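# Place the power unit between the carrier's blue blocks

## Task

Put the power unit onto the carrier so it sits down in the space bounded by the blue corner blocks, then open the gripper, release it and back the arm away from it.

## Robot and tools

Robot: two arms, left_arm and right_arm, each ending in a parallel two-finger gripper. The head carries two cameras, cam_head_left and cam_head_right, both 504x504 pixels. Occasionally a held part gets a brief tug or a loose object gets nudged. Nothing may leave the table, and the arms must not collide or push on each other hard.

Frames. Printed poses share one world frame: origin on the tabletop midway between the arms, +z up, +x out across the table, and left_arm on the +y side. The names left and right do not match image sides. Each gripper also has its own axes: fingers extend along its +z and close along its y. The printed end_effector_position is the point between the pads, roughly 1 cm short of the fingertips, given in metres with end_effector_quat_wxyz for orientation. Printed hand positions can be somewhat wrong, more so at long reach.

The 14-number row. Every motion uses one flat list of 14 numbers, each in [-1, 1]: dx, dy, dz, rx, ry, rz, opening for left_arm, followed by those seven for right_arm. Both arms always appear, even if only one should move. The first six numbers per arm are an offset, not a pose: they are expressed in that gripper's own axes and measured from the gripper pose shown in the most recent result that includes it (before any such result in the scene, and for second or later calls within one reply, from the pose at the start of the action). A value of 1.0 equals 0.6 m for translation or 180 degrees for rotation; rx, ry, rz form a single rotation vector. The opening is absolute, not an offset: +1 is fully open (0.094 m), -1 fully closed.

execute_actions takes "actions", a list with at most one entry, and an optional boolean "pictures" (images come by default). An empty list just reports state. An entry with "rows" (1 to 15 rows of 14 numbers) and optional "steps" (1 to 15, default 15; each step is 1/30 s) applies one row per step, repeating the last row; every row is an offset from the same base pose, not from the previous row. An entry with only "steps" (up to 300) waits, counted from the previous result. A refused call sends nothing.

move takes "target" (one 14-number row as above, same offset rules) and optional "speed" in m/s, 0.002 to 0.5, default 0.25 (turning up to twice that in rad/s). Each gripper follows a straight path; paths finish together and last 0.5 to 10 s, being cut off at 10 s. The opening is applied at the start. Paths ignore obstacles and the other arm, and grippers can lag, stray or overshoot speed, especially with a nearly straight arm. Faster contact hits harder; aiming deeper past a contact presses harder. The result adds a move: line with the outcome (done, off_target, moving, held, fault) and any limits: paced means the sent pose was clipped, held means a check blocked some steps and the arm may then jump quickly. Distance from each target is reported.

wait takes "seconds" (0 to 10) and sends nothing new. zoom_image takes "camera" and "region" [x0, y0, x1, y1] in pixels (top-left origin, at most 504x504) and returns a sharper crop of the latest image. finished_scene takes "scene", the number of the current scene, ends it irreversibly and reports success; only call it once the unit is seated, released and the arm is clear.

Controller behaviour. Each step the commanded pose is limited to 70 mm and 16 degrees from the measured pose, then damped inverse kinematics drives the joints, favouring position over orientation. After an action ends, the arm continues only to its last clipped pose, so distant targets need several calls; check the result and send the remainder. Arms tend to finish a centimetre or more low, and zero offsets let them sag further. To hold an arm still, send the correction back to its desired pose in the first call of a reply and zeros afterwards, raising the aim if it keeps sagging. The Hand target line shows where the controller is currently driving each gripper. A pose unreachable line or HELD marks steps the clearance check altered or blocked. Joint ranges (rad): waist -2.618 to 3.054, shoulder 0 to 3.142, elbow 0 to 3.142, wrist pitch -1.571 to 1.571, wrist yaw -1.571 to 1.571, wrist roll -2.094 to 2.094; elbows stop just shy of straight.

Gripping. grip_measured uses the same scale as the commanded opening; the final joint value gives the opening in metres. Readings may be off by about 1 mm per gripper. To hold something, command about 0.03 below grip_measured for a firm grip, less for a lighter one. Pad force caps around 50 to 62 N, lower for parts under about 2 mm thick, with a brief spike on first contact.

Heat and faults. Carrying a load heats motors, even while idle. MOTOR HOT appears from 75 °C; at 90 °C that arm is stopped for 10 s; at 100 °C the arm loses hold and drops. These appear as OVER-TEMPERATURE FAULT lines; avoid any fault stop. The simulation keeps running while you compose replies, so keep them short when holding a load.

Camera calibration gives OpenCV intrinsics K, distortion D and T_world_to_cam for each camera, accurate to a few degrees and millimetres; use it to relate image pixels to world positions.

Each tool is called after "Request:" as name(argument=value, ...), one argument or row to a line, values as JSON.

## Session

Request:
execute_actions(
  actions=[],
)

Scene clock: 0.00 s of 4400.00 s.
left_arm: end_effector_position=(+0.4828, +0.4265, +0.3162) grip_measured=+1.000 end_effector_quat_wxyz=(+0.402, +0.369, +0.820, +0.173) | right_arm: end_effector_position=(+0.0515, -0.5868, +0.1093) grip_measured=+1.000 end_effector_quat_wxyz=(+0.117, +0.160, +0.980, +0.008)
Joint positions: left_arm=[ 0.4    1.612  1.731 -0.81   0.249  1.031  0.094] | right_arm=[-1.553  1.466  1.113 -1.233 -0.235 -1.406  0.094]
Joint velocities: left_arm=[ 0.007  0.002 -0.017  0.007 -0.007 -0.007  0.   ] | right_arm=[-0.002  0.012  0.002  0.007  0.022 -0.007  0.   ]
Hand target (left_arm): +0.482, +0.424, +0.329; +0.416, +0.367, +0.813, +0.178
Hand target (right_arm): +0.053, -0.589, +0.113; +0.122, +0.159, +0.980, +0.001

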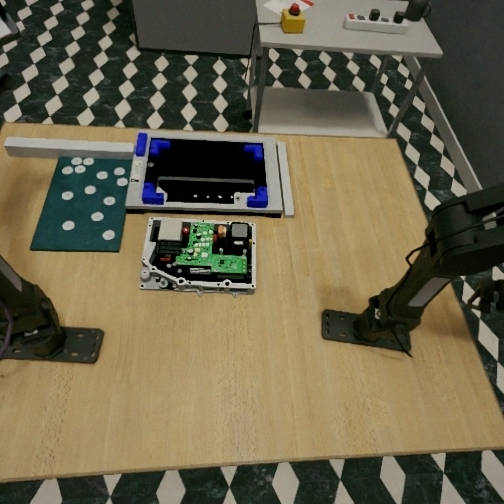

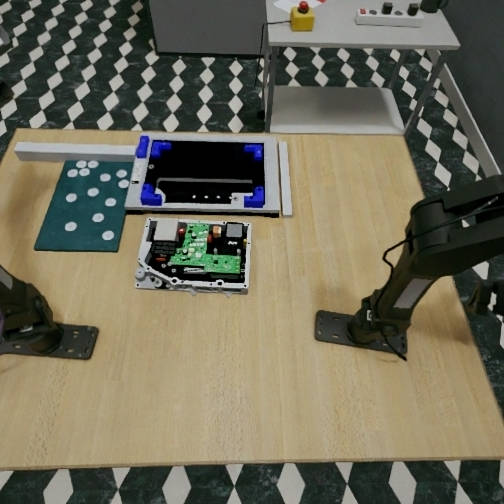

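Request:
move(
  target=[-0.007,-0.693,-0.115,0.127,0.266,-0.226,-0.2,-0.273,0.42,0,0.008,0.075,-0.078,-0.2],
)

Scene clock: 10.27 s of 4400.00 s.
left_arm: end_effector_position=(+0.2363, +0.1495, +0.1175) grip_measured=-0.198 end_effector_quat_wxyz=(-0.007, +0.040, +0.999, +0.011) | right_arm: end_effector_position=(+0.2757, -0.3936, +0.1534) grip_measured=-0.198 end_effector_quat_wxyz=(+0.000, +0.039, +0.999, +0.015)
Joint positions: left_arm=[-0.651  1.591  1.285 -1.29  -0.007 -0.668  0.038] | right_arm=[-0.065  1.434  1.279 -1.422 -0.03  -0.163  0.038]
Joint velocities: left_arm=[-0.027 -0.017  0.007 -0.051 -0.022 -0.051 -0.   ] | right_arm=[ 0.007  0.002  0.012 -0.007  0.007  0.037  0.   ]
Hand target (left_arm): +0.237, +0.145, +0.118; -0.002, +0.039, +0.999, +0.005
Hand target (right_arm): +0.279, -0.395, +0.159; +0.002, +0.039, +0.999, +0.009
Off the commanded pose (left_arm): 0.003 m, 1 deg.
Off the commanded pose (right_arm): 0.010 m, 2 deg.
After step 90, 4.27 s passed at rest.
move: done

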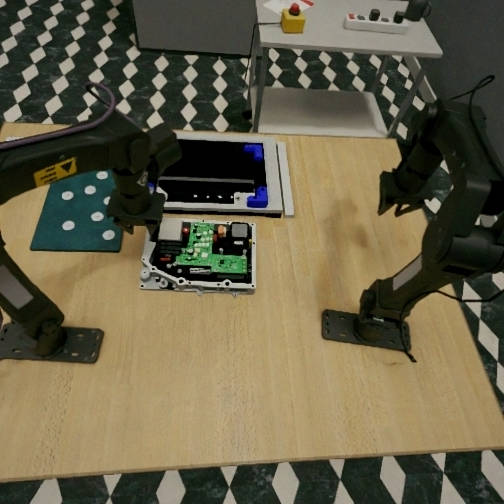

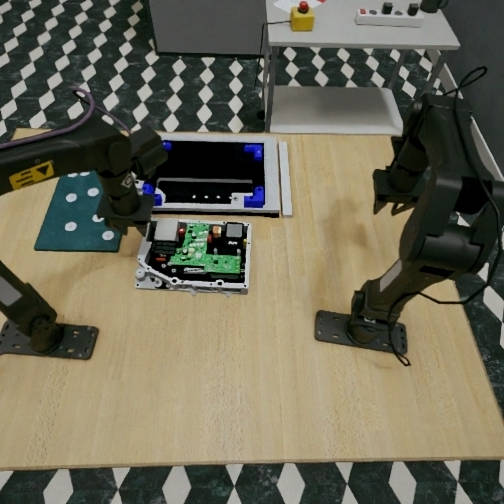

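Request:
move(
  target=[0,-0.03,0.06,0.015,-0.01,0,-0.2,0.153,0.5,0.105,0,-0.01,0,-0.2],
)

Request:
zoom_image(
  camera="cam_head_left",
  region=[110, 180, 300, 300],
)

Scene clock: 15.47 s of 4400.00 s.
left_arm: end_effector_position=(+0.2352, +0.1370, +0.0839) grip_measured=-0.198 end_effector_quat_wxyz=(+0.007, +0.039, +0.999, -0.011) | right_arm: end_effector_position=(+0.1935, -0.0955, +0.0929) grip_measured=-0.198 end_effector_quat_wxyz=(-0.010, +0.037, +0.999, +0.008)
Joint positions: left_arm=[-0.678  1.591  1.15  -1.106  0.007 -0.697  0.038] | right_arm=[ 1.196  1.64   1.237 -1.163 -0.025  1.095  0.038]
Joint velocities: left_arm=[-0.002 -0.012 -0.002 -0.022  0.022  0.007  0.   ] | right_arm=[ 0.017  0.002 -0.007  0.007  0.022 -0.022 -0.   ]
Hand target (left_arm): +0.234, +0.133, +0.081; +0.007, +0.040, +0.999, -0.013
Hand target (right_arm): +0.202, -0.087, +0.099; +0.007, +0.040, +0.999, +0.019
Off the commanded pose (left_arm): 0.005 m, 0 deg.
Off the commanded pose (right_arm): 0.019 m, 3 deg.
After step 90, 0.27 s passed at rest.
move: off_target (right_arm)

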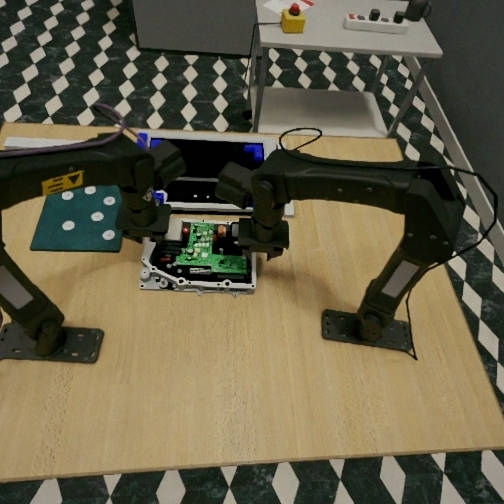

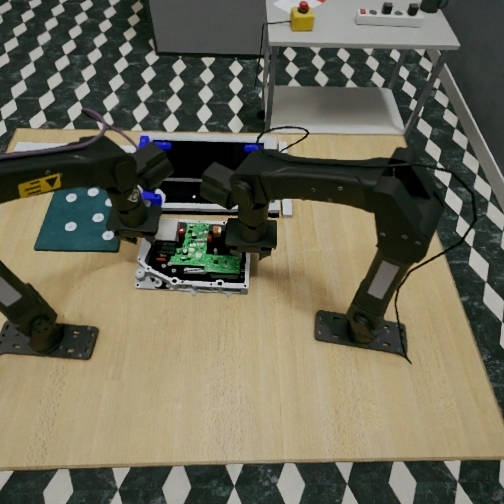

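Region (110, 180, 300, 300) of cam_head_left's 504x504 image, scaled by 2.653, with more detail than that image has; it fills the top 318 rows of this view, and the rest is white.

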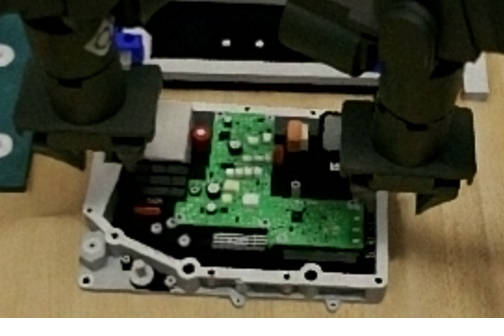

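Request:
move(
  target=[0.012,0.01,0.082,0,0,0,-0.2,-0.025,0.01,0.088,0,-0.01,0,-0.2],
  speed=0.05,
)

Request:
move(
  target=[0,0,0,0,0,0,-0.8,0,0,0,0,0,0,-0.87],
)

Request:
zoom_image(
  camera="cam_head_left",
  region=[110, 180, 300, 300],
)

Scene clock: 21.93 s of 4400.00 s.
left_arm: end_effector_position=(+0.2276, +0.1442, +0.0507) grip_measured=-0.198 end_effector_quat_wxyz=(+0.004, +0.038, +0.999, -0.009) | right_arm: end_effector_position=(+0.2024, -0.0877, +0.0508) grip_measured=-0.198 end_effector_quat_wxyz=(-0.001, +0.036, +0.999, +0.014)
Joint positions: left_arm=[-0.678  1.593  1.015 -0.976  0.008 -0.698  0.038] | right_arm=[ 1.189  1.704  1.137 -0.98  -0.017  1.085  0.038]
Joint velocities: left_arm=[-0.002 -0.012  0.002  0.037 -0.066 -0.051  0.   ] | right_arm=[-0.017  0.007 -0.017  0.022 -0.022  0.022 -0.   ]
Hand target (left_arm): +0.228, +0.143, +0.035; +0.006, +0.038, +0.999, -0.010
Hand target (right_arm): +0.208, -0.090, +0.040; +0.006, +0.038, +0.999, +0.008
Off the commanded pose (left_arm): 0.016 m, 0 deg.
Off the commanded pose (right_arm): 0.012 m, 1 deg.
After step 90, 2.10 s passed at rest.
move: off_target (left_arm, right_arm)

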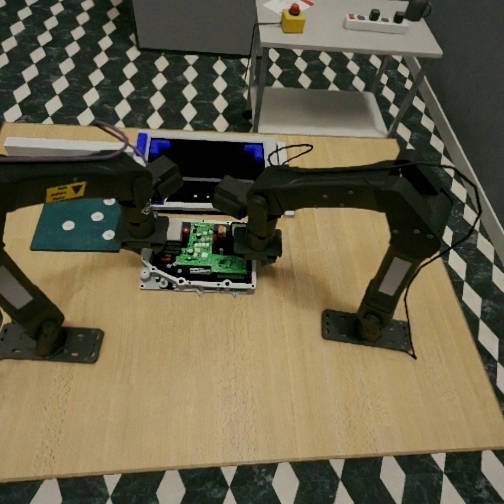

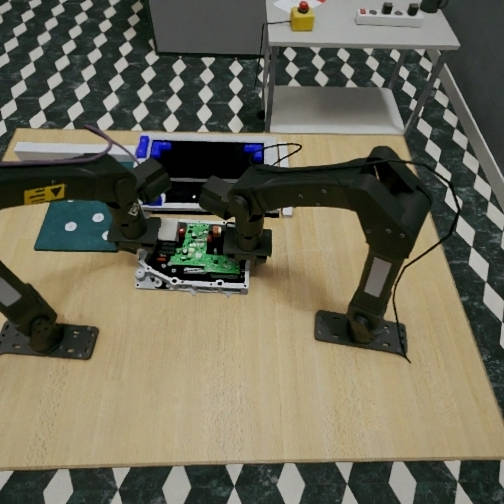

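Scene clock: 22.43 s of 4400.00 s.
left_arm: end_effector_position=(+0.2276, +0.1369, +0.0514) grip_measured=-0.798 end_effector_quat_wxyz=(+0.002, +0.039, +0.999, -0.026) | right_arm: end_effector_position=(+0.2024, -0.0872, +0.0508) grip_measured=-0.868 end_effector_quat_wxyz=(-0.002, +0.036, +0.999, +0.015)
Joint positions: left_arm=[-0.678  1.591  1.015 -0.956  0.036 -0.698  0.01 ] | right_arm=[ 1.189  1.704  1.137 -0.979 -0.018  1.085  0.006]
Joint velocities: left_arm=[-0.012  0.002  0.002 -0.051 -0.037  0.022 -0.   ] | right_arm=[-0.017 -0.002  0.002 -0.007 -0.081 -0.007 -0.   ]
Hand target (left_arm): +0.228, +0.144, +0.051; +0.004, +0.039, +0.999, -0.009
Hand target (right_arm): +0.202, -0.088, +0.051; -0.002, +0.036, +0.999, +0.014
Off the commanded pose (left_arm): 0.007 m, 2 deg.
Off the commanded pose (right_arm): 0.000 m, 0 deg.
move: done

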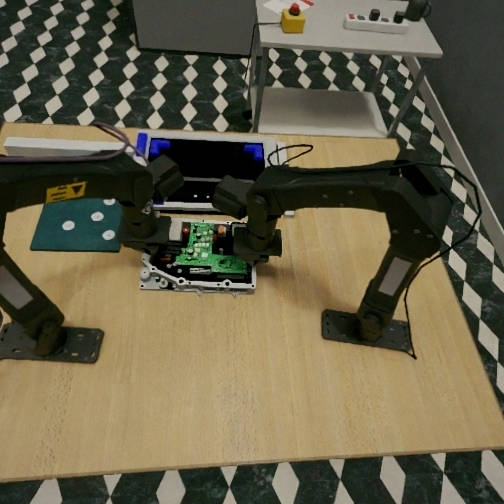

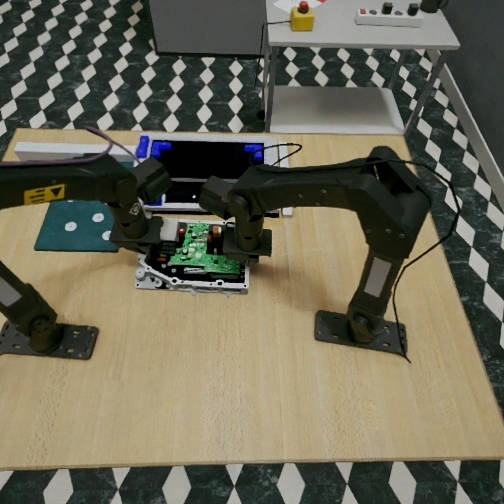

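Region (110, 180, 300, 300) of cam_head_left's 504x504 image, scaled by 2.653, with more detail than that image has; it fills the top 318 rows of this view, and the rest is white.

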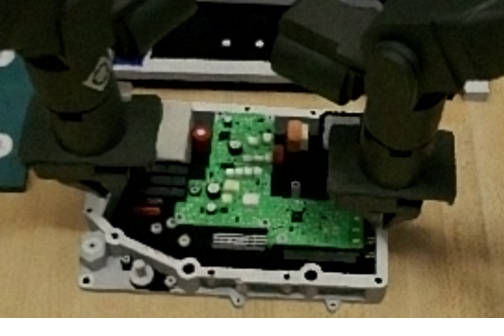

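Request:
move(
  target=[0.015,0.022,-0.02,0,0,0,-0.4,0,-0.012,-0.025,0,0,0,-0.45],
  speed=0.05,
)

Request:
move(
  target=[0,0,0.05,0,0,0,-0.4,-0.005,0,0.05,0,0,0,-0.45],
  speed=0.04,
)

Request:
zoom_image(
  camera="cam_head_left",
  region=[110, 180, 300, 300],
)

Scene clock: 28.00 s of 4400.00 s.
left_arm: end_effector_position=(+0.2177, +0.1479, +0.0577) grip_measured=-0.402 end_effector_quat_wxyz=(-0.003, +0.042, +0.999, -0.020) | right_arm: end_effector_position=(+0.1988, -0.0936, +0.0544) grip_measured=-0.452 end_effector_quat_wxyz=(-0.006, +0.033, +0.999, +0.006)
Joint positions: left_arm=[-0.676  1.542  0.994 -1.     0.034 -0.689  0.028] | right_arm=[ 1.189  1.691  1.137 -1.012 -0.017  1.078  0.026]
Joint velocities: left_arm=[-0.007  0.002 -0.012  0.007 -0.007  0.022 -0.002] | right_arm=[ 0.012  0.002  0.007 -0.007 -0.051 -0.022 -0.   ]
Hand target (left_arm): +0.220, +0.151, +0.063; +0.002, +0.039, +0.999, -0.026
Hand target (right_arm): +0.202, -0.095, +0.065; -0.002, +0.036, +0.999, +0.015
Off the commanded pose (left_arm): 0.006 m, 1 deg.
Off the commanded pose (right_arm): 0.012 m, 1 deg.
After step 90, 1.73 s passed at rest.
move: off_target (right_arm)

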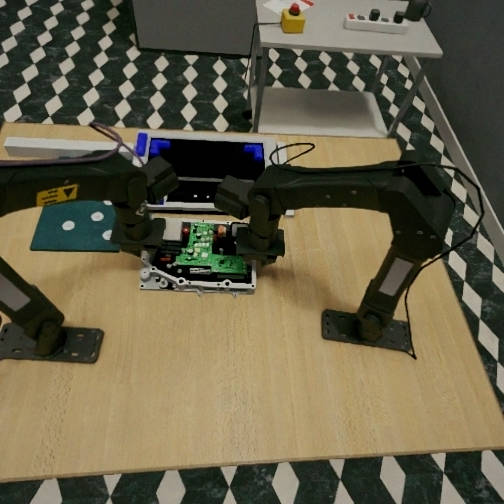

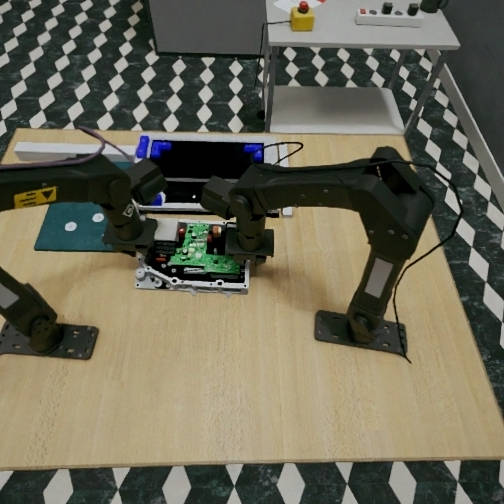

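Scene clock: 29.07 s of 4400.00 s.
left_arm: end_effector_position=(+0.2143, +0.1512, +0.0293) grip_measured=-0.402 end_effector_quat_wxyz=(-0.011, +0.042, +0.999, -0.013) | right_arm: end_effector_position=(+0.1996, -0.0922, +0.0423) grip_measured=-0.452 end_effector_quat_wxyz=(-0.004, +0.031, +0.999, +0.010)
Joint positions: left_arm=[-0.676  1.586  0.917 -0.9    0.034 -0.689  0.028] | right_arm=[ 1.189  1.704  1.101 -0.953 -0.017  1.076  0.026]
Joint velocities: left_arm=[ 0.002  0.007  0.002 -0.022  0.066 -0.007  0.   ] | right_arm=[ 0.012 -0.002  0.002  0.007 -0.051  0.007  0.   ]
Hand target (left_arm): +0.218, +0.147, +0.028; -0.003, +0.042, +0.999, -0.020
Hand target (right_arm): +0.201, -0.094, +0.025; -0.006, +0.033, +0.999, +0.006
Off the commanded pose (left_arm): 0.006 m, 1 deg.
Off the commanded pose (right_arm): 0.018 m, 1 deg.
move: off_target (right_arm)

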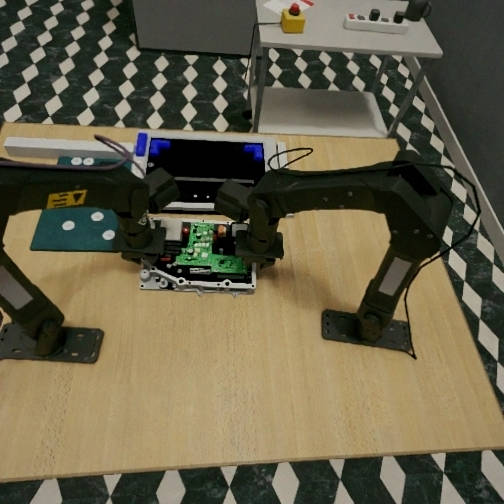

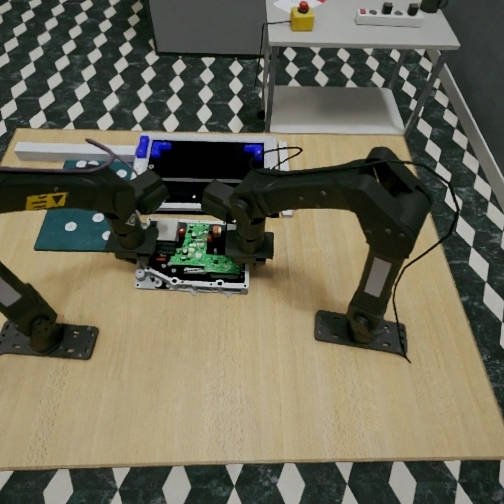

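Region (110, 180, 300, 300) of cam_head_left's 504x504 image, scaled by 2.653, with more detail than that image has; it fills the top 318 rows of this view, and the rest is white.

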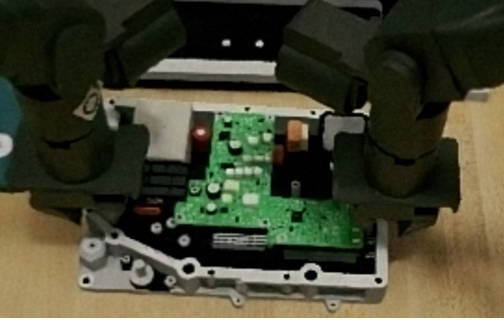

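Same depths as before.

Request:
move(
  target=[0,0,0,0,0,0,-0.7,0,0,0,0,0,0,-0.87],
)

Request:
move(
  target=[0,0,-0.22,0,-0.02,0,-0.7,0,0,-0.22,0,-0.02,0,-0.87],
  speed=0.08,
)

Request:
zoom_image(
  camera="cam_head_left",
  region=[110, 120, 300, 300],
)

Scene clock: 35.37 s of 4400.00 s.
left_arm: end_effector_position=(+0.2173, +0.1519, +0.0293) grip_measured=-0.599 end_effector_quat_wxyz=(-0.007, +0.010, +1.000, -0.014) | right_arm: end_effector_position=(+0.1971, -0.0896, +0.0425) grip_measured=-0.823 end_effector_quat_wxyz=(-0.011, +0.031, +0.999, +0.016)
Joint positions: left_arm=[-0.669  1.586  0.917 -0.894  0.03  -0.745  0.019] | right_arm=[ 1.19   1.704  1.101 -0.951 -0.035  1.076  0.008]
Joint velocities: left_arm=[ 0.012 -0.017 -0.002  0.007  0.037 -0.022 -0.   ] | right_arm=[-0.017 -0.007  0.022  0.037 -0.037 -0.007  0.   ]
Hand target (left_arm): +0.214, +0.151, +0.029; -0.010, +0.041, +0.999, -0.013
Hand target (right_arm): +0.200, -0.092, +0.042; -0.004, +0.031, +0.999, +0.010
Off the commanded pose (left_arm): 0.003 m, 4 deg.
Off the commanded pose (right_arm): 0.004 m, 1 deg.
After step 90, 2.60 s passed at rest.
move: off_target (left_arm)

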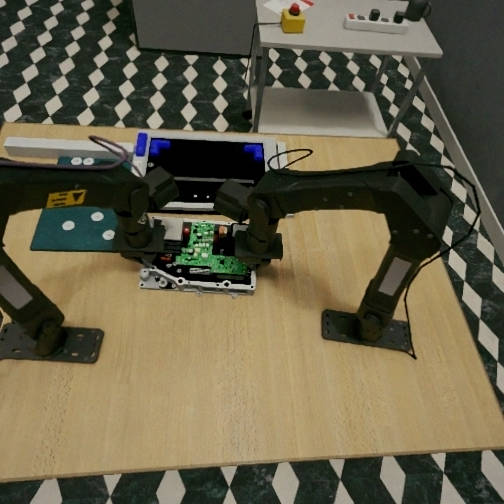

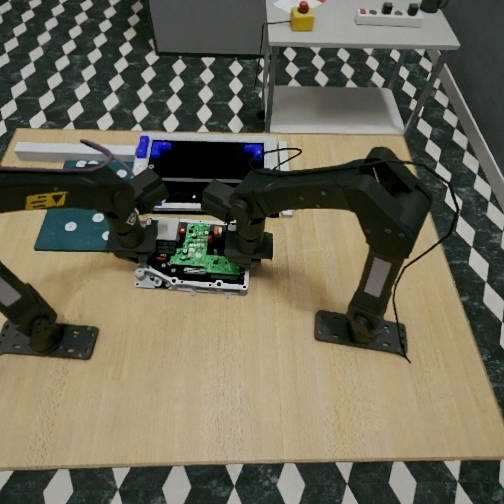

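Scene clock: 37.40 s of 4400.00 s.
left_arm: end_effector_position=(+0.2130, +0.1551, +0.1367) grip_measured=-0.606 end_effector_quat_wxyz=(-0.017, -0.009, +1.000, -0.007) | right_arm: end_effector_position=(+0.1914, -0.0875, +0.1441) grip_measured=-0.823 end_effector_quat_wxyz=(-0.020, +0.035, +0.999, +0.004)
Joint positions: left_arm=[-0.669  1.501  1.273 -1.358  0.034 -0.784  0.019] | right_arm=[ 1.207  1.666  1.47  -1.386 -0.04   1.101  0.008]
Joint velocities: left_arm=[ 0.017 -0.012 -0.017  0.022 -0.037  0.066  0.   ] | right_arm=[-0.017  0.002 -0.012 -0.007  0.007 -0.051 -0.002]
Hand target (left_arm): +0.218, +0.155, +0.160; +0.024, +0.009, +1.000, -0.015
Hand target (right_arm): +0.198, -0.093, +0.173; +0.020, +0.032, +0.999, +0.017
Off the commanded pose (left_arm): 0.025 m, 5 deg.
Off the commanded pose (right_arm): 0.032 m, 5 deg.
move: off_target (left_arm, right_arm)

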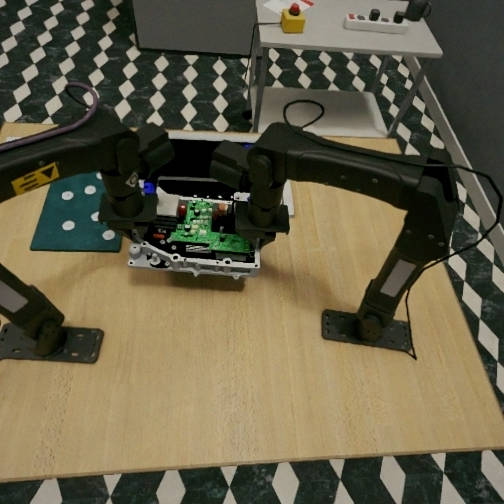

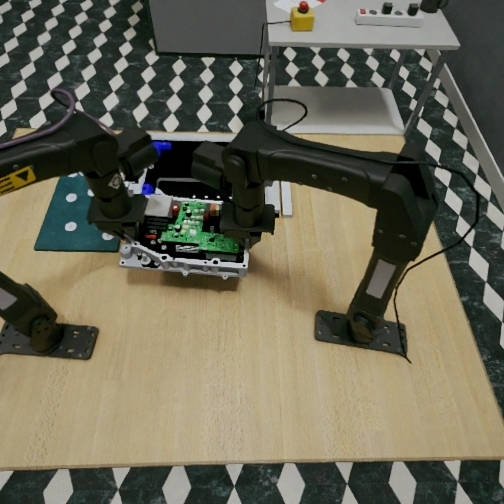

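Region (110, 120, 300, 300) of cam_head_left's 504x504 image, scaled by 2.653, with more detail than that image has; it fills the top 477 rows of this view, and the rest is white.

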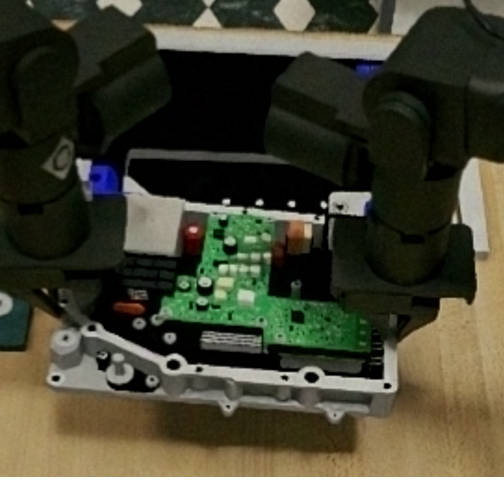

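Request:
move(
  target=[-0.423,-0.036,-0.05,0,-0.035,-0.04,-0.68,-0.487,0.004,-0.065,0,-0.04,-0.022,-0.87],
  speed=0.09,
)

Request:
zoom_image(
  camera="cam_head_left",
  region=[115, 100, 305, 240],
)

Scene clock: 49.03 s of 4400.00 s.
left_arm: end_effector_position=(+0.4579, +0.1410, +0.1194) grip_measured=-0.609 end_effector_quat_wxyz=(+0.017, -0.080, +0.997, -0.003) | right_arm: end_effector_position=(+0.4713, -0.1008, +0.1289) grip_measured=-0.823 end_effector_quat_wxyz=(+0.055, -0.009, +0.998, +0.025)
Joint positions: left_arm=[-0.335  2.382  2.412 -1.567 -0.011 -0.591  0.018] | right_arm=[ 0.698  2.446  2.561 -1.565  0.01   0.503  0.008]
Joint velocities: left_arm=[ 0.002 -0.002  0.002 -0.037  0.066 -0.066  0.   ] | right_arm=[ 0.007  0.012  0.002 -0.007 -0.037  0.037 -0.001]
Hand target (left_arm): +0.466, +0.140, +0.158; +0.068, -0.072, +0.995, -0.024
Hand target (right_arm): +0.482, -0.104, +0.173; +0.115, -0.000, +0.992, +0.043
Off the commanded pose (left_arm): 0.040 m, 2 deg.
Off the commanded pose (right_arm): 0.044 m, 3 deg.
joint sent to its limit (left arm) — the command would take joint 4 (wrist pitch) past its lower limit, so that joint was sent only as far as its limit.
joint sent to its limit (right arm) — the command would take joint 4 (wrist pitch) past its lower limit, so that joint was sent only as far as its limit.
After step 90, 4.97 s passed at rest.
move: off_target (left_arm, right_arm)

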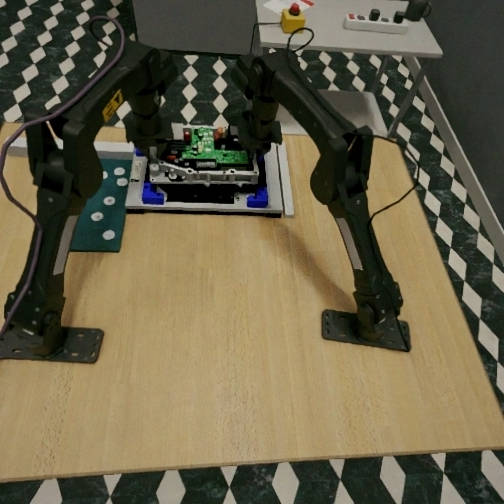

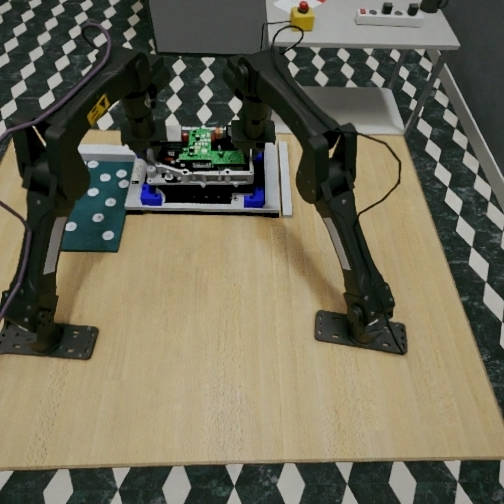

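Region (115, 100, 305, 240) of cam_head_left's 504x504 image, scaled by 2.653, with more detail than that image has; it fills the top 371 rows of this view, and the rest is white.

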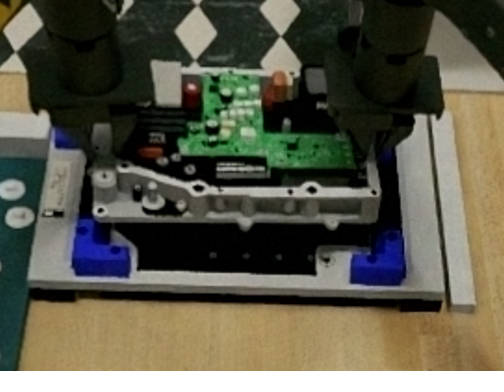

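Request:
move(
  target=[-0.012,-0.008,-0.015,0,-0.025,0,-0.68,-0.025,-0.008,-0.022,0,-0.01,0,-0.87],
  speed=0.025,
)

Request:
zoom_image(
  camera="cam_head_left",
  region=[115, 100, 305, 240],
)

Scene clock: 53.43 s of 4400.00 s.
left_arm: end_effector_position=(+0.4532, +0.1408, +0.0908) grip_measured=-0.614 end_effector_quat_wxyz=(-0.008, -0.079, +0.997, +0.009) | right_arm: end_effector_position=(+0.4692, -0.1012, +0.1033) grip_measured=-0.823 end_effector_quat_wxyz=(+0.026, -0.019, +0.999, +0.015)
Joint positions: left_arm=[-0.339  2.406  2.339 -1.526 -0.009 -0.594  0.018] | right_arm=[ 0.696  2.494  2.55  -1.565 -0.001  0.481  0.008]
Joint velocities: left_arm=[ 0.002  0.002  0.002  0.037 -0.022 -0.095 -0.   ] | right_arm=[-0.002 -0.012  0.002  0.007 -0.051 -0.007 -0.   ]
Hand target (left_arm): +0.464, +0.138, +0.129; +0.055, -0.081, +0.995, -0.001
Hand target (right_arm): +0.483, -0.107, +0.143; +0.080, -0.009, +0.996, +0.030
Off the commanded pose (left_arm): 0.040 m, 7 deg.
Off the commanded pose (right_arm): 0.043 m, 5 deg.
joint sent to its limit (right arm) — the command would take joint 4 (wrist pitch) past its lower limit, so that joint was sent only as far as its limit.
move: off_target (left_arm, right_arm)

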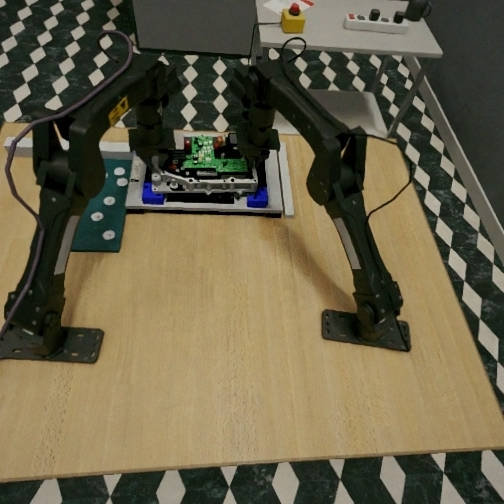

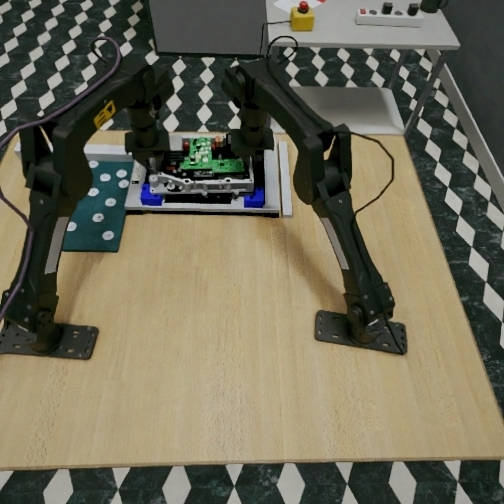

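Region (115, 100, 305, 240) of cam_head_left's 504x504 image, scaled by 2.653, with more detail than that image has; it fills the top 371 rows of this view, and the rest is white.

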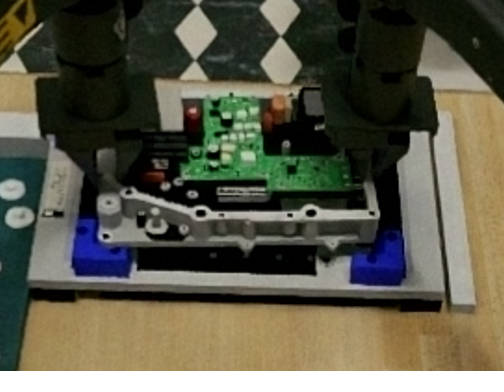

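Request:
move(
  target=[-0.012,-0.006,-0.03,0,-0.04,0,-0.68,-0.022,-0.008,-0.03,0,-0.025,0,-0.87],
  speed=0.02,
)

Request:
zoom_image(
  camera="cam_head_left",
  region=[115, 100, 305, 240],
)

Scene clock: 60.33 s of 4400.00 s.
left_arm: end_effector_position=(+0.4528, +0.1407, +0.0900) grip_measured=-0.614 end_effector_quat_wxyz=(+0.010, -0.082, +0.997, +0.011) | right_arm: end_effector_position=(+0.4691, -0.1012, +0.1022) grip_measured=-0.823 end_effector_quat_wxyz=(+0.025, -0.023, +0.999, +0.015)
Joint positions: left_arm=[-0.347  2.356  2.247 -1.455 -0.03  -0.608  0.018] | right_arm=[ 0.696  2.497  2.549 -1.565 -0.002  0.474  0.008]
Joint velocities: left_arm=[ 0.012 -0.012 -0.017  0.022  0.007 -0.022  0.   ] | right_arm=[-0.017  0.007 -0.007  0.007 -0.022 -0.037 -0.   ]
Hand target (left_arm): +0.461, +0.138, +0.109; +0.053, -0.079, +0.995, +0.014
Hand target (right_arm): +0.481, -0.106, +0.122; +0.065, -0.018, +0.998, +0.016
Off the commanded pose (left_arm): 0.021 m, 5 deg.
Off the commanded pose (right_arm): 0.024 m, 5 deg.
After step 90, 0.53 s passed at rest.
move: off_target (left_arm, right_arm)

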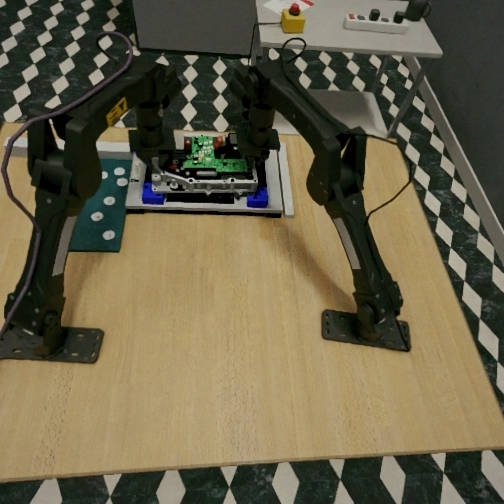

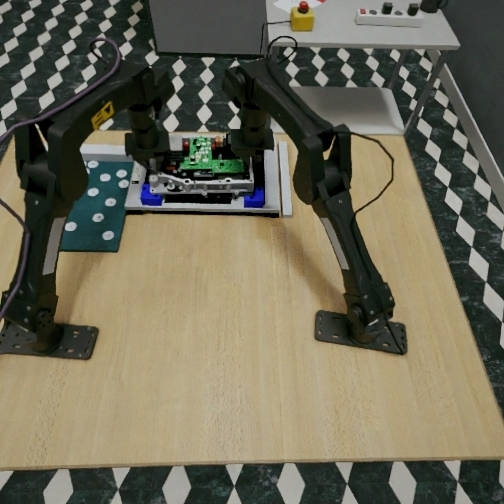

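Region (115, 100, 305, 240) of cam_head_left's 504x504 image, scaled by 2.653, with more detail than that image has; it fills the top 371 rows of this view, and the rest is white.

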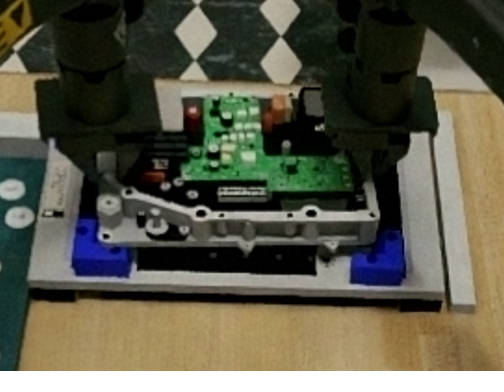

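Request:
move(
  target=[-0.002,-0.012,-0.07,0,-0.03,0,-0.68,-0.006,-0.012,-0.072,0,-0.025,0,-0.87],
  speed=0.03,
)

Request:
move(
  target=[-0.013,-0.004,-0.035,0,-0.03,0,-0.68,-0.018,-0.004,-0.035,0,-0.025,0,-0.87],
  speed=0.02,
)

Request:
zoom_image(
  camera="cam_head_left",
  region=[115, 100, 305, 240],
)

Scene clock: 72.83 s of 4400.00 s.
left_arm: end_effector_position=(+0.4459, +0.1373, +0.0919) grip_measured=-0.614 end_effector_quat_wxyz=(+0.006, -0.088, +0.996, +0.021) | right_arm: end_effector_position=(+0.4663, -0.1039, +0.1022) grip_measured=-0.823 end_effector_quat_wxyz=(+0.022, -0.027, +0.999, +0.010)
Joint positions: left_arm=[-0.365  2.357  2.256 -1.482 -0.042 -0.639  0.018] | right_arm=[ 0.696  2.484  2.526 -1.565  0.004  0.465  0.008]
Joint velocities: left_arm=[-0.002  0.007 -0.007 -0.022 -0.007  0.007  0.   ] | right_arm=[-0.007  0.007 -0.007 -0.037 -0.007 -0.051  0.   ]
Hand target (left_arm): +0.453, +0.133, +0.131; +0.058, -0.082, +0.995, +0.014
Hand target (right_arm): +0.471, -0.109, +0.144; +0.070, -0.022, +0.997, +0.019
Off the commanded pose (left_arm): 0.041 m, 6 deg.
Off the commanded pose (right_arm): 0.044 m, 5 deg.
joint sent to its limit (right arm) — the command would take joint 4 (wrist pitch) past its lower limit, so that joint was sent only as far as its limit.
After step 90, 7.70 s passed at rest.
move: off_target (left_arm, right_arm)

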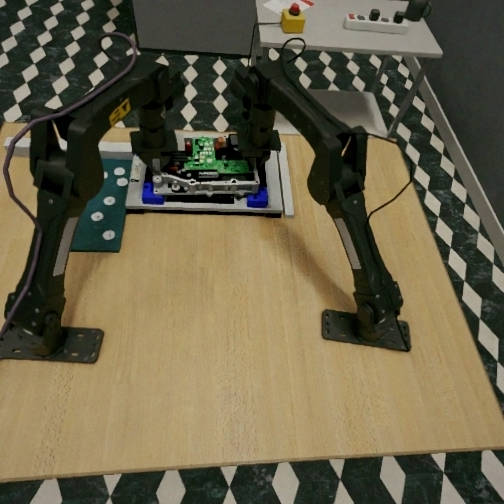

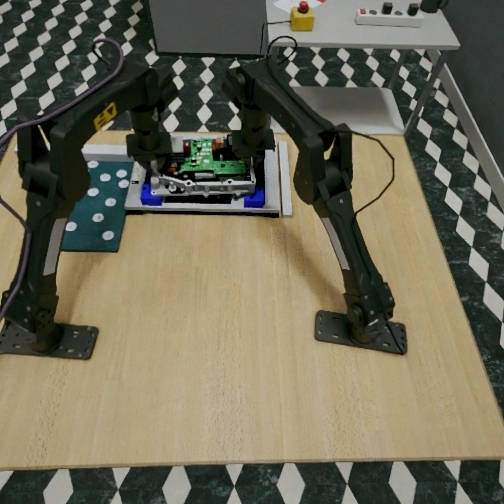

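Scene clock: 75.40 s of 4400.00 s.
left_arm: end_effector_position=(+0.4455, +0.1371, +0.0908) grip_measured=-0.615 end_effector_quat_wxyz=(+0.005, -0.089, +0.996, +0.023) | right_arm: end_effector_position=(+0.4662, -0.1041, +0.1007) grip_measured=-0.823 end_effector_quat_wxyz=(+0.021, -0.029, +0.999, +0.009)
Joint positions: left_arm=[-0.367  2.359  2.254 -1.482 -0.045 -0.642  0.018] | right_arm=[ 0.696  2.487  2.525 -1.565  0.004  0.461  0.008]
Joint velocities: left_arm=[-0.017 -0.002  0.007  0.007  0.022 -0.051  0.001] | right_arm=[0.002 0.002 0.022 0.022 0.007 0.037 0.   ]
Hand target (left_arm): +0.453, +0.135, +0.113; +0.051, -0.087, +0.995, +0.025
Hand target (right_arm): +0.476, -0.106, +0.124; +0.061, -0.027, +0.998, +0.011
Off the commanded pose (left_arm): 0.024 m, 5 deg.
Off the commanded pose (right_arm): 0.025 m, 5 deg.
move: off_target (left_arm, right_arm)

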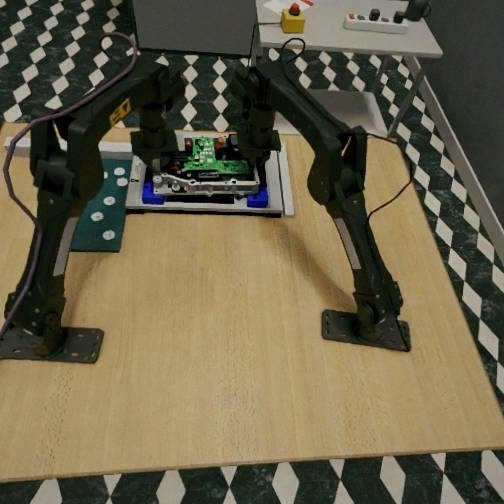

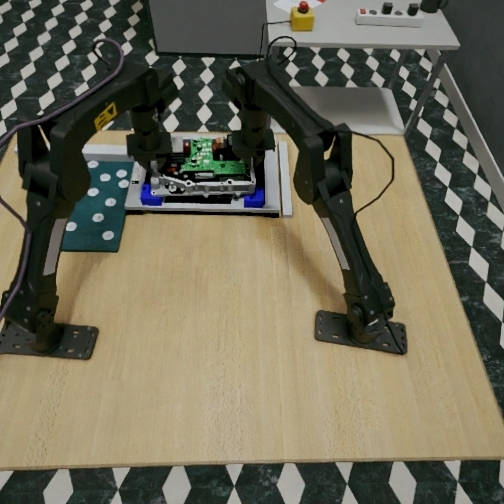

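Region (115, 100, 305, 240) of cam_head_left's 504x504 image, scaled by 2.653, with more detail than that image has; it fills the top 371 rows of this view, and the rest is white.

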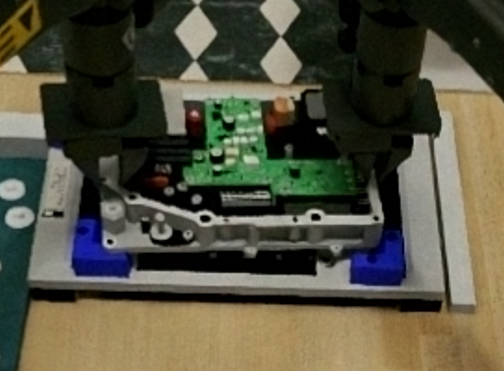

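Request:
move(
  target=[-0.024,0.008,-0.07,0,-0.03,0.015,-0.68,0.006,0.004,-0.068,0,-0.025,0.015,-0.87],
  speed=0.03,
)

Request:
move(
  target=[-0.013,0,-0.035,0,-0.03,0,-0.68,-0.015,0,-0.035,0,-0.025,0,-0.87],
  speed=0.02,
)

Request:
zoom_image(
  camera="cam_head_left",
  region=[115, 100, 305, 240],
)

Scene clock: 82.57 s of 4400.00 s.
left_arm: end_effector_position=(+0.4438, +0.1398, +0.0952) grip_measured=-0.615 end_effector_quat_wxyz=(-0.005, -0.072, +0.997, +0.033) | right_arm: end_effector_position=(+0.4564, -0.1017, +0.0981) grip_measured=-0.823 end_effector_quat_wxyz=(+0.010, -0.011, +1.000, +0.002)
Joint positions: left_arm=[-0.367  2.389  2.325 -1.549 -0.052 -0.608  0.018] | right_arm=[ 0.711  2.47   2.484 -1.565  0.006  0.513  0.008]
Joint velocities: left_arm=[-0.007 -0.012  0.007 -0.007  0.037  0.066  0.   ] | right_arm=[ 0.002  0.002 -0.027  0.007 -0.051 -0.022  0.001]
Hand target (left_arm): +0.457, +0.143, +0.133; +0.052, -0.065, +0.996, +0.027
Hand target (right_arm): +0.460, -0.103, +0.140; +0.061, -0.004, +0.998, +0.013
Off the commanded pose (left_arm): 0.041 m, 7 deg.
Off the commanded pose (right_arm): 0.043 m, 6 deg.
joint sent to its limit (right arm) — the command would take joint 4 (wrist pitch) past its lower limit, so that joint was sent only as far as its limit.
After step 90, 2.00 s passed at rest.
move: off_target (left_arm, right_arm)

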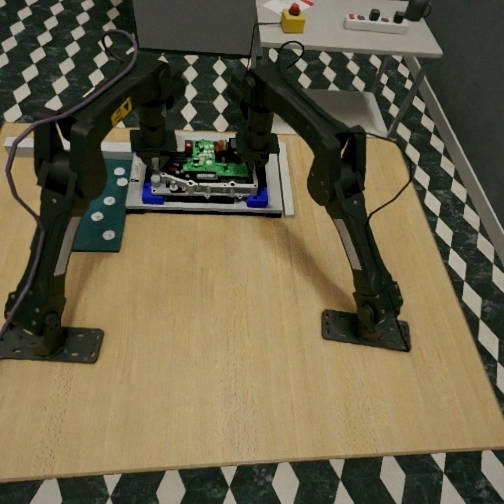

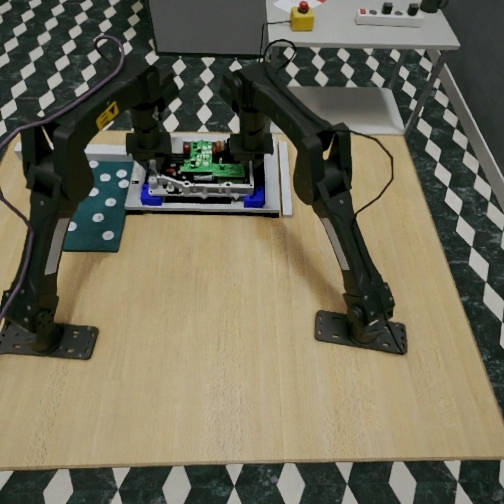

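Scene clock: 85.13 s of 4400.00 s.
left_arm: end_effector_position=(+0.4435, +0.1397, +0.0895) grip_measured=-0.615 end_effector_quat_wxyz=(-0.008, -0.074, +0.997, +0.035) | right_arm: end_effector_position=(+0.4560, -0.1017, +0.0903) grip_measured=-0.823 end_effector_quat_wxyz=(+0.002, -0.012, +1.000, -0.000)
Joint positions: left_arm=[-0.367  2.392  2.306 -1.534 -0.053 -0.614  0.018] | right_arm=[ 0.71   2.486  2.483 -1.564  0.003  0.509  0.008]
Joint velocities: left_arm=[ 0.007 -0.027 -0.022 -0.007  0.022 -0.007 -0.001] | right_arm=[ 0.017 -0.007  0.007  0.007 -0.007  0.037 -0.   ]
Hand target (left_arm): +0.451, +0.140, +0.116; +0.041, -0.071, +0.996, +0.037
Hand target (right_arm): +0.464, -0.102, +0.119; +0.048, -0.010, +0.999, +0.004
Off the commanded pose (left_arm): 0.028 m, 6 deg.
Off the commanded pose (right_arm): 0.030 m, 5 deg.
move: off_target (left_arm, right_arm)

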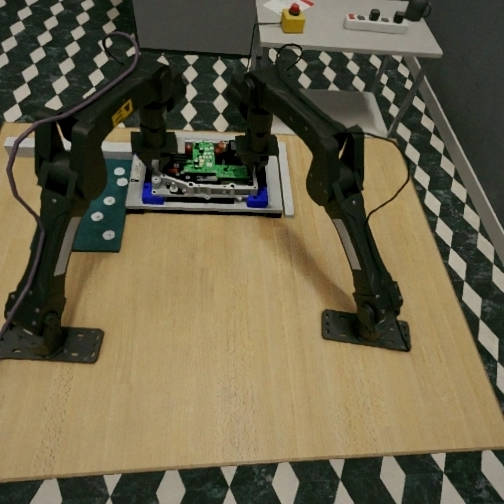

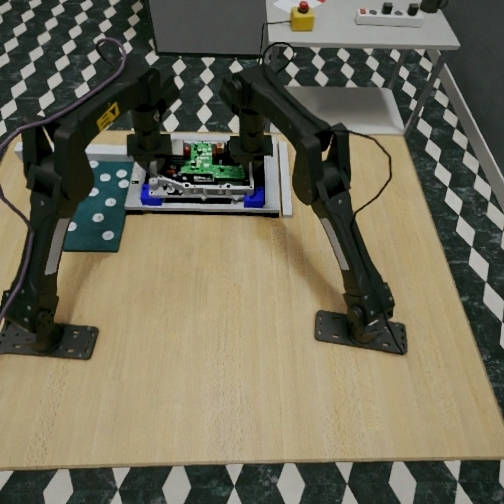

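Region (115, 100, 305, 240) of cam_head_left's 504x504 image, scaled by 2.653, with more detail than that image has; it fills the top 371 rows of this view, and the rest is white.

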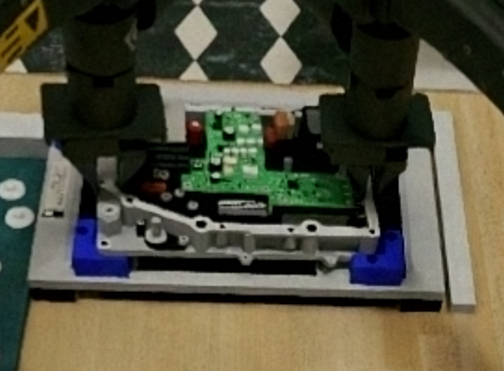

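Right is entering; left sits on the near block. Nudge left forward.

Request:
move(
  target=[-0.038,0,-0.065,0.015,-0.04,0,-0.68,-0.02,0,-0.06,0,-0.03,0,-0.87],
  speed=0.03,
)

Request:
move(
  target=[-0.018,0,-0.03,0,-0.035,0,-0.68,-0.015,0,-0.045,0,-0.03,0,-0.87],
  speed=0.02,
)

Request:
zoom_image(
  camera="cam_head_left",
  region=[115, 100, 305, 240],
)

Scene clock: 92.70 s of 4400.00 s.
left_arm: end_effector_position=(+0.4449, +0.1399, +0.0906) grip_measured=-0.615 end_effector_quat_wxyz=(-0.008, -0.072, +0.997, +0.035) | right_arm: end_effector_position=(+0.4560, -0.1015, +0.0903) grip_measured=-0.823 end_effector_quat_wxyz=(+0.002, -0.013, +1.000, +0.000)
Joint positions: left_arm=[-0.365  2.401  2.327 -1.545 -0.053 -0.607  0.018] | right_arm=[ 0.71   2.486  2.483 -1.564  0.002  0.508  0.008]
Joint velocities: left_arm=[-0.012  0.002  0.012 -0.007 -0.022  0.037 -0.   ] | right_arm=[-0.007 -0.002 -0.012 -0.081  0.037 -0.066  0.   ]
Hand target (left_arm): +0.464, +0.141, +0.129; +0.057, -0.073, +0.996, +0.017
Hand target (right_arm): +0.466, -0.102, +0.126; +0.055, -0.012, +0.998, +0.005
Off the commanded pose (left_arm): 0.043 m, 8 deg.
Off the commanded pose (right_arm): 0.038 m, 5 deg.
joint sent to its limit (right arm) — the command would take joint 4 (wrist pitch) past its lower limit, so that joint was sent only as far as its limit.
After step 90, 2.10 s passed at rest.
move: off_target (left_arm, right_arm)

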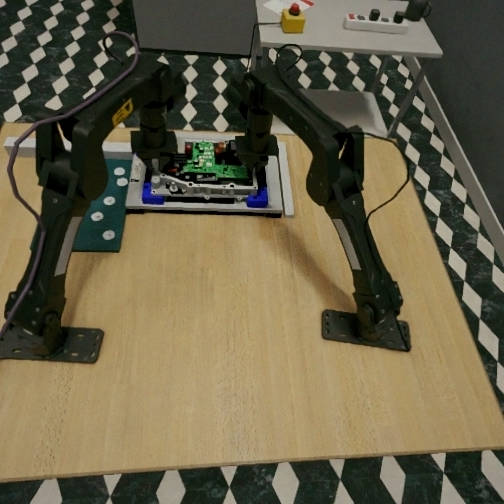

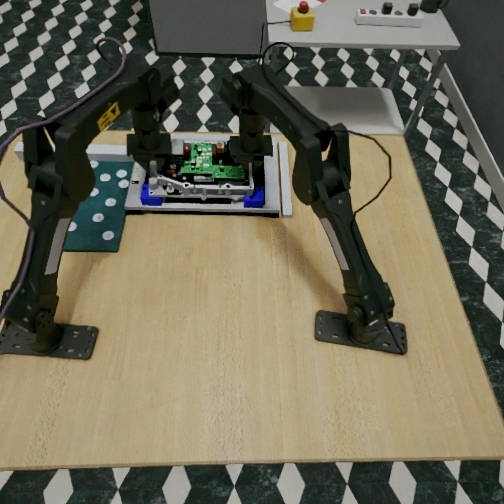

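Scene clock: 95.67 s of 4400.00 s.
left_arm: end_effector_position=(+0.4447, +0.1404, +0.0890) grip_measured=-0.615 end_effector_quat_wxyz=(-0.004, -0.073, +0.997, +0.034) | right_arm: end_effector_position=(+0.4560, -0.1011, +0.0903) grip_measured=-0.823 end_effector_quat_wxyz=(+0.002, -0.013, +1.000, +0.002)
Joint positions: left_arm=[-0.365  2.383  2.289 -1.518 -0.055 -0.609  0.018] | right_arm=[ 0.71   2.486  2.483 -1.563 -0.001  0.508  0.008]
Joint velocities: left_arm=[-0.002  0.012 -0.017 -0.051  0.051  0.007 -0.002] | right_arm=[-0.002 -0.017 -0.012 -0.037 -0.095 -0.037 -0.   ]
Hand target (left_arm): +0.455, +0.140, +0.109; +0.045, -0.071, +0.996, +0.039
Hand target (right_arm): +0.464, -0.101, +0.117; +0.048, -0.013, +0.999, +0.001
Off the commanded pose (left_arm): 0.022 m, 6 deg.
Off the commanded pose (right_arm): 0.028 m, 5 deg.
move: off_target (left_arm, right_arm)

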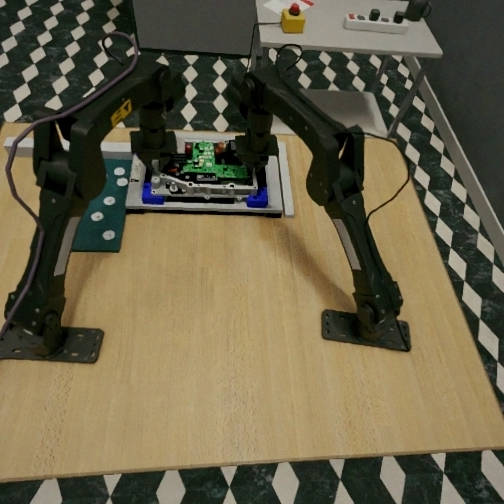

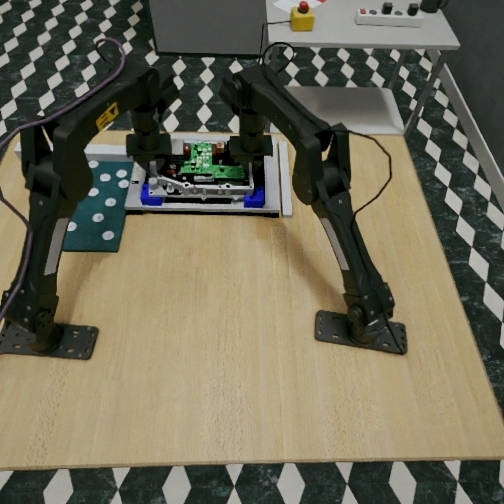

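Region (115, 100, 305, 240) of cam_head_left's 504x504 image, scaled by 2.653, with more detail than that image has; it fills the top 371 rows of this view, and the rest is white.

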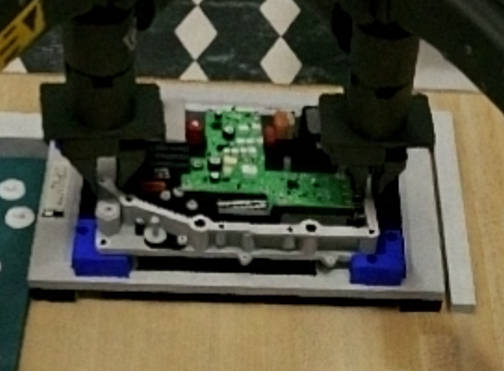

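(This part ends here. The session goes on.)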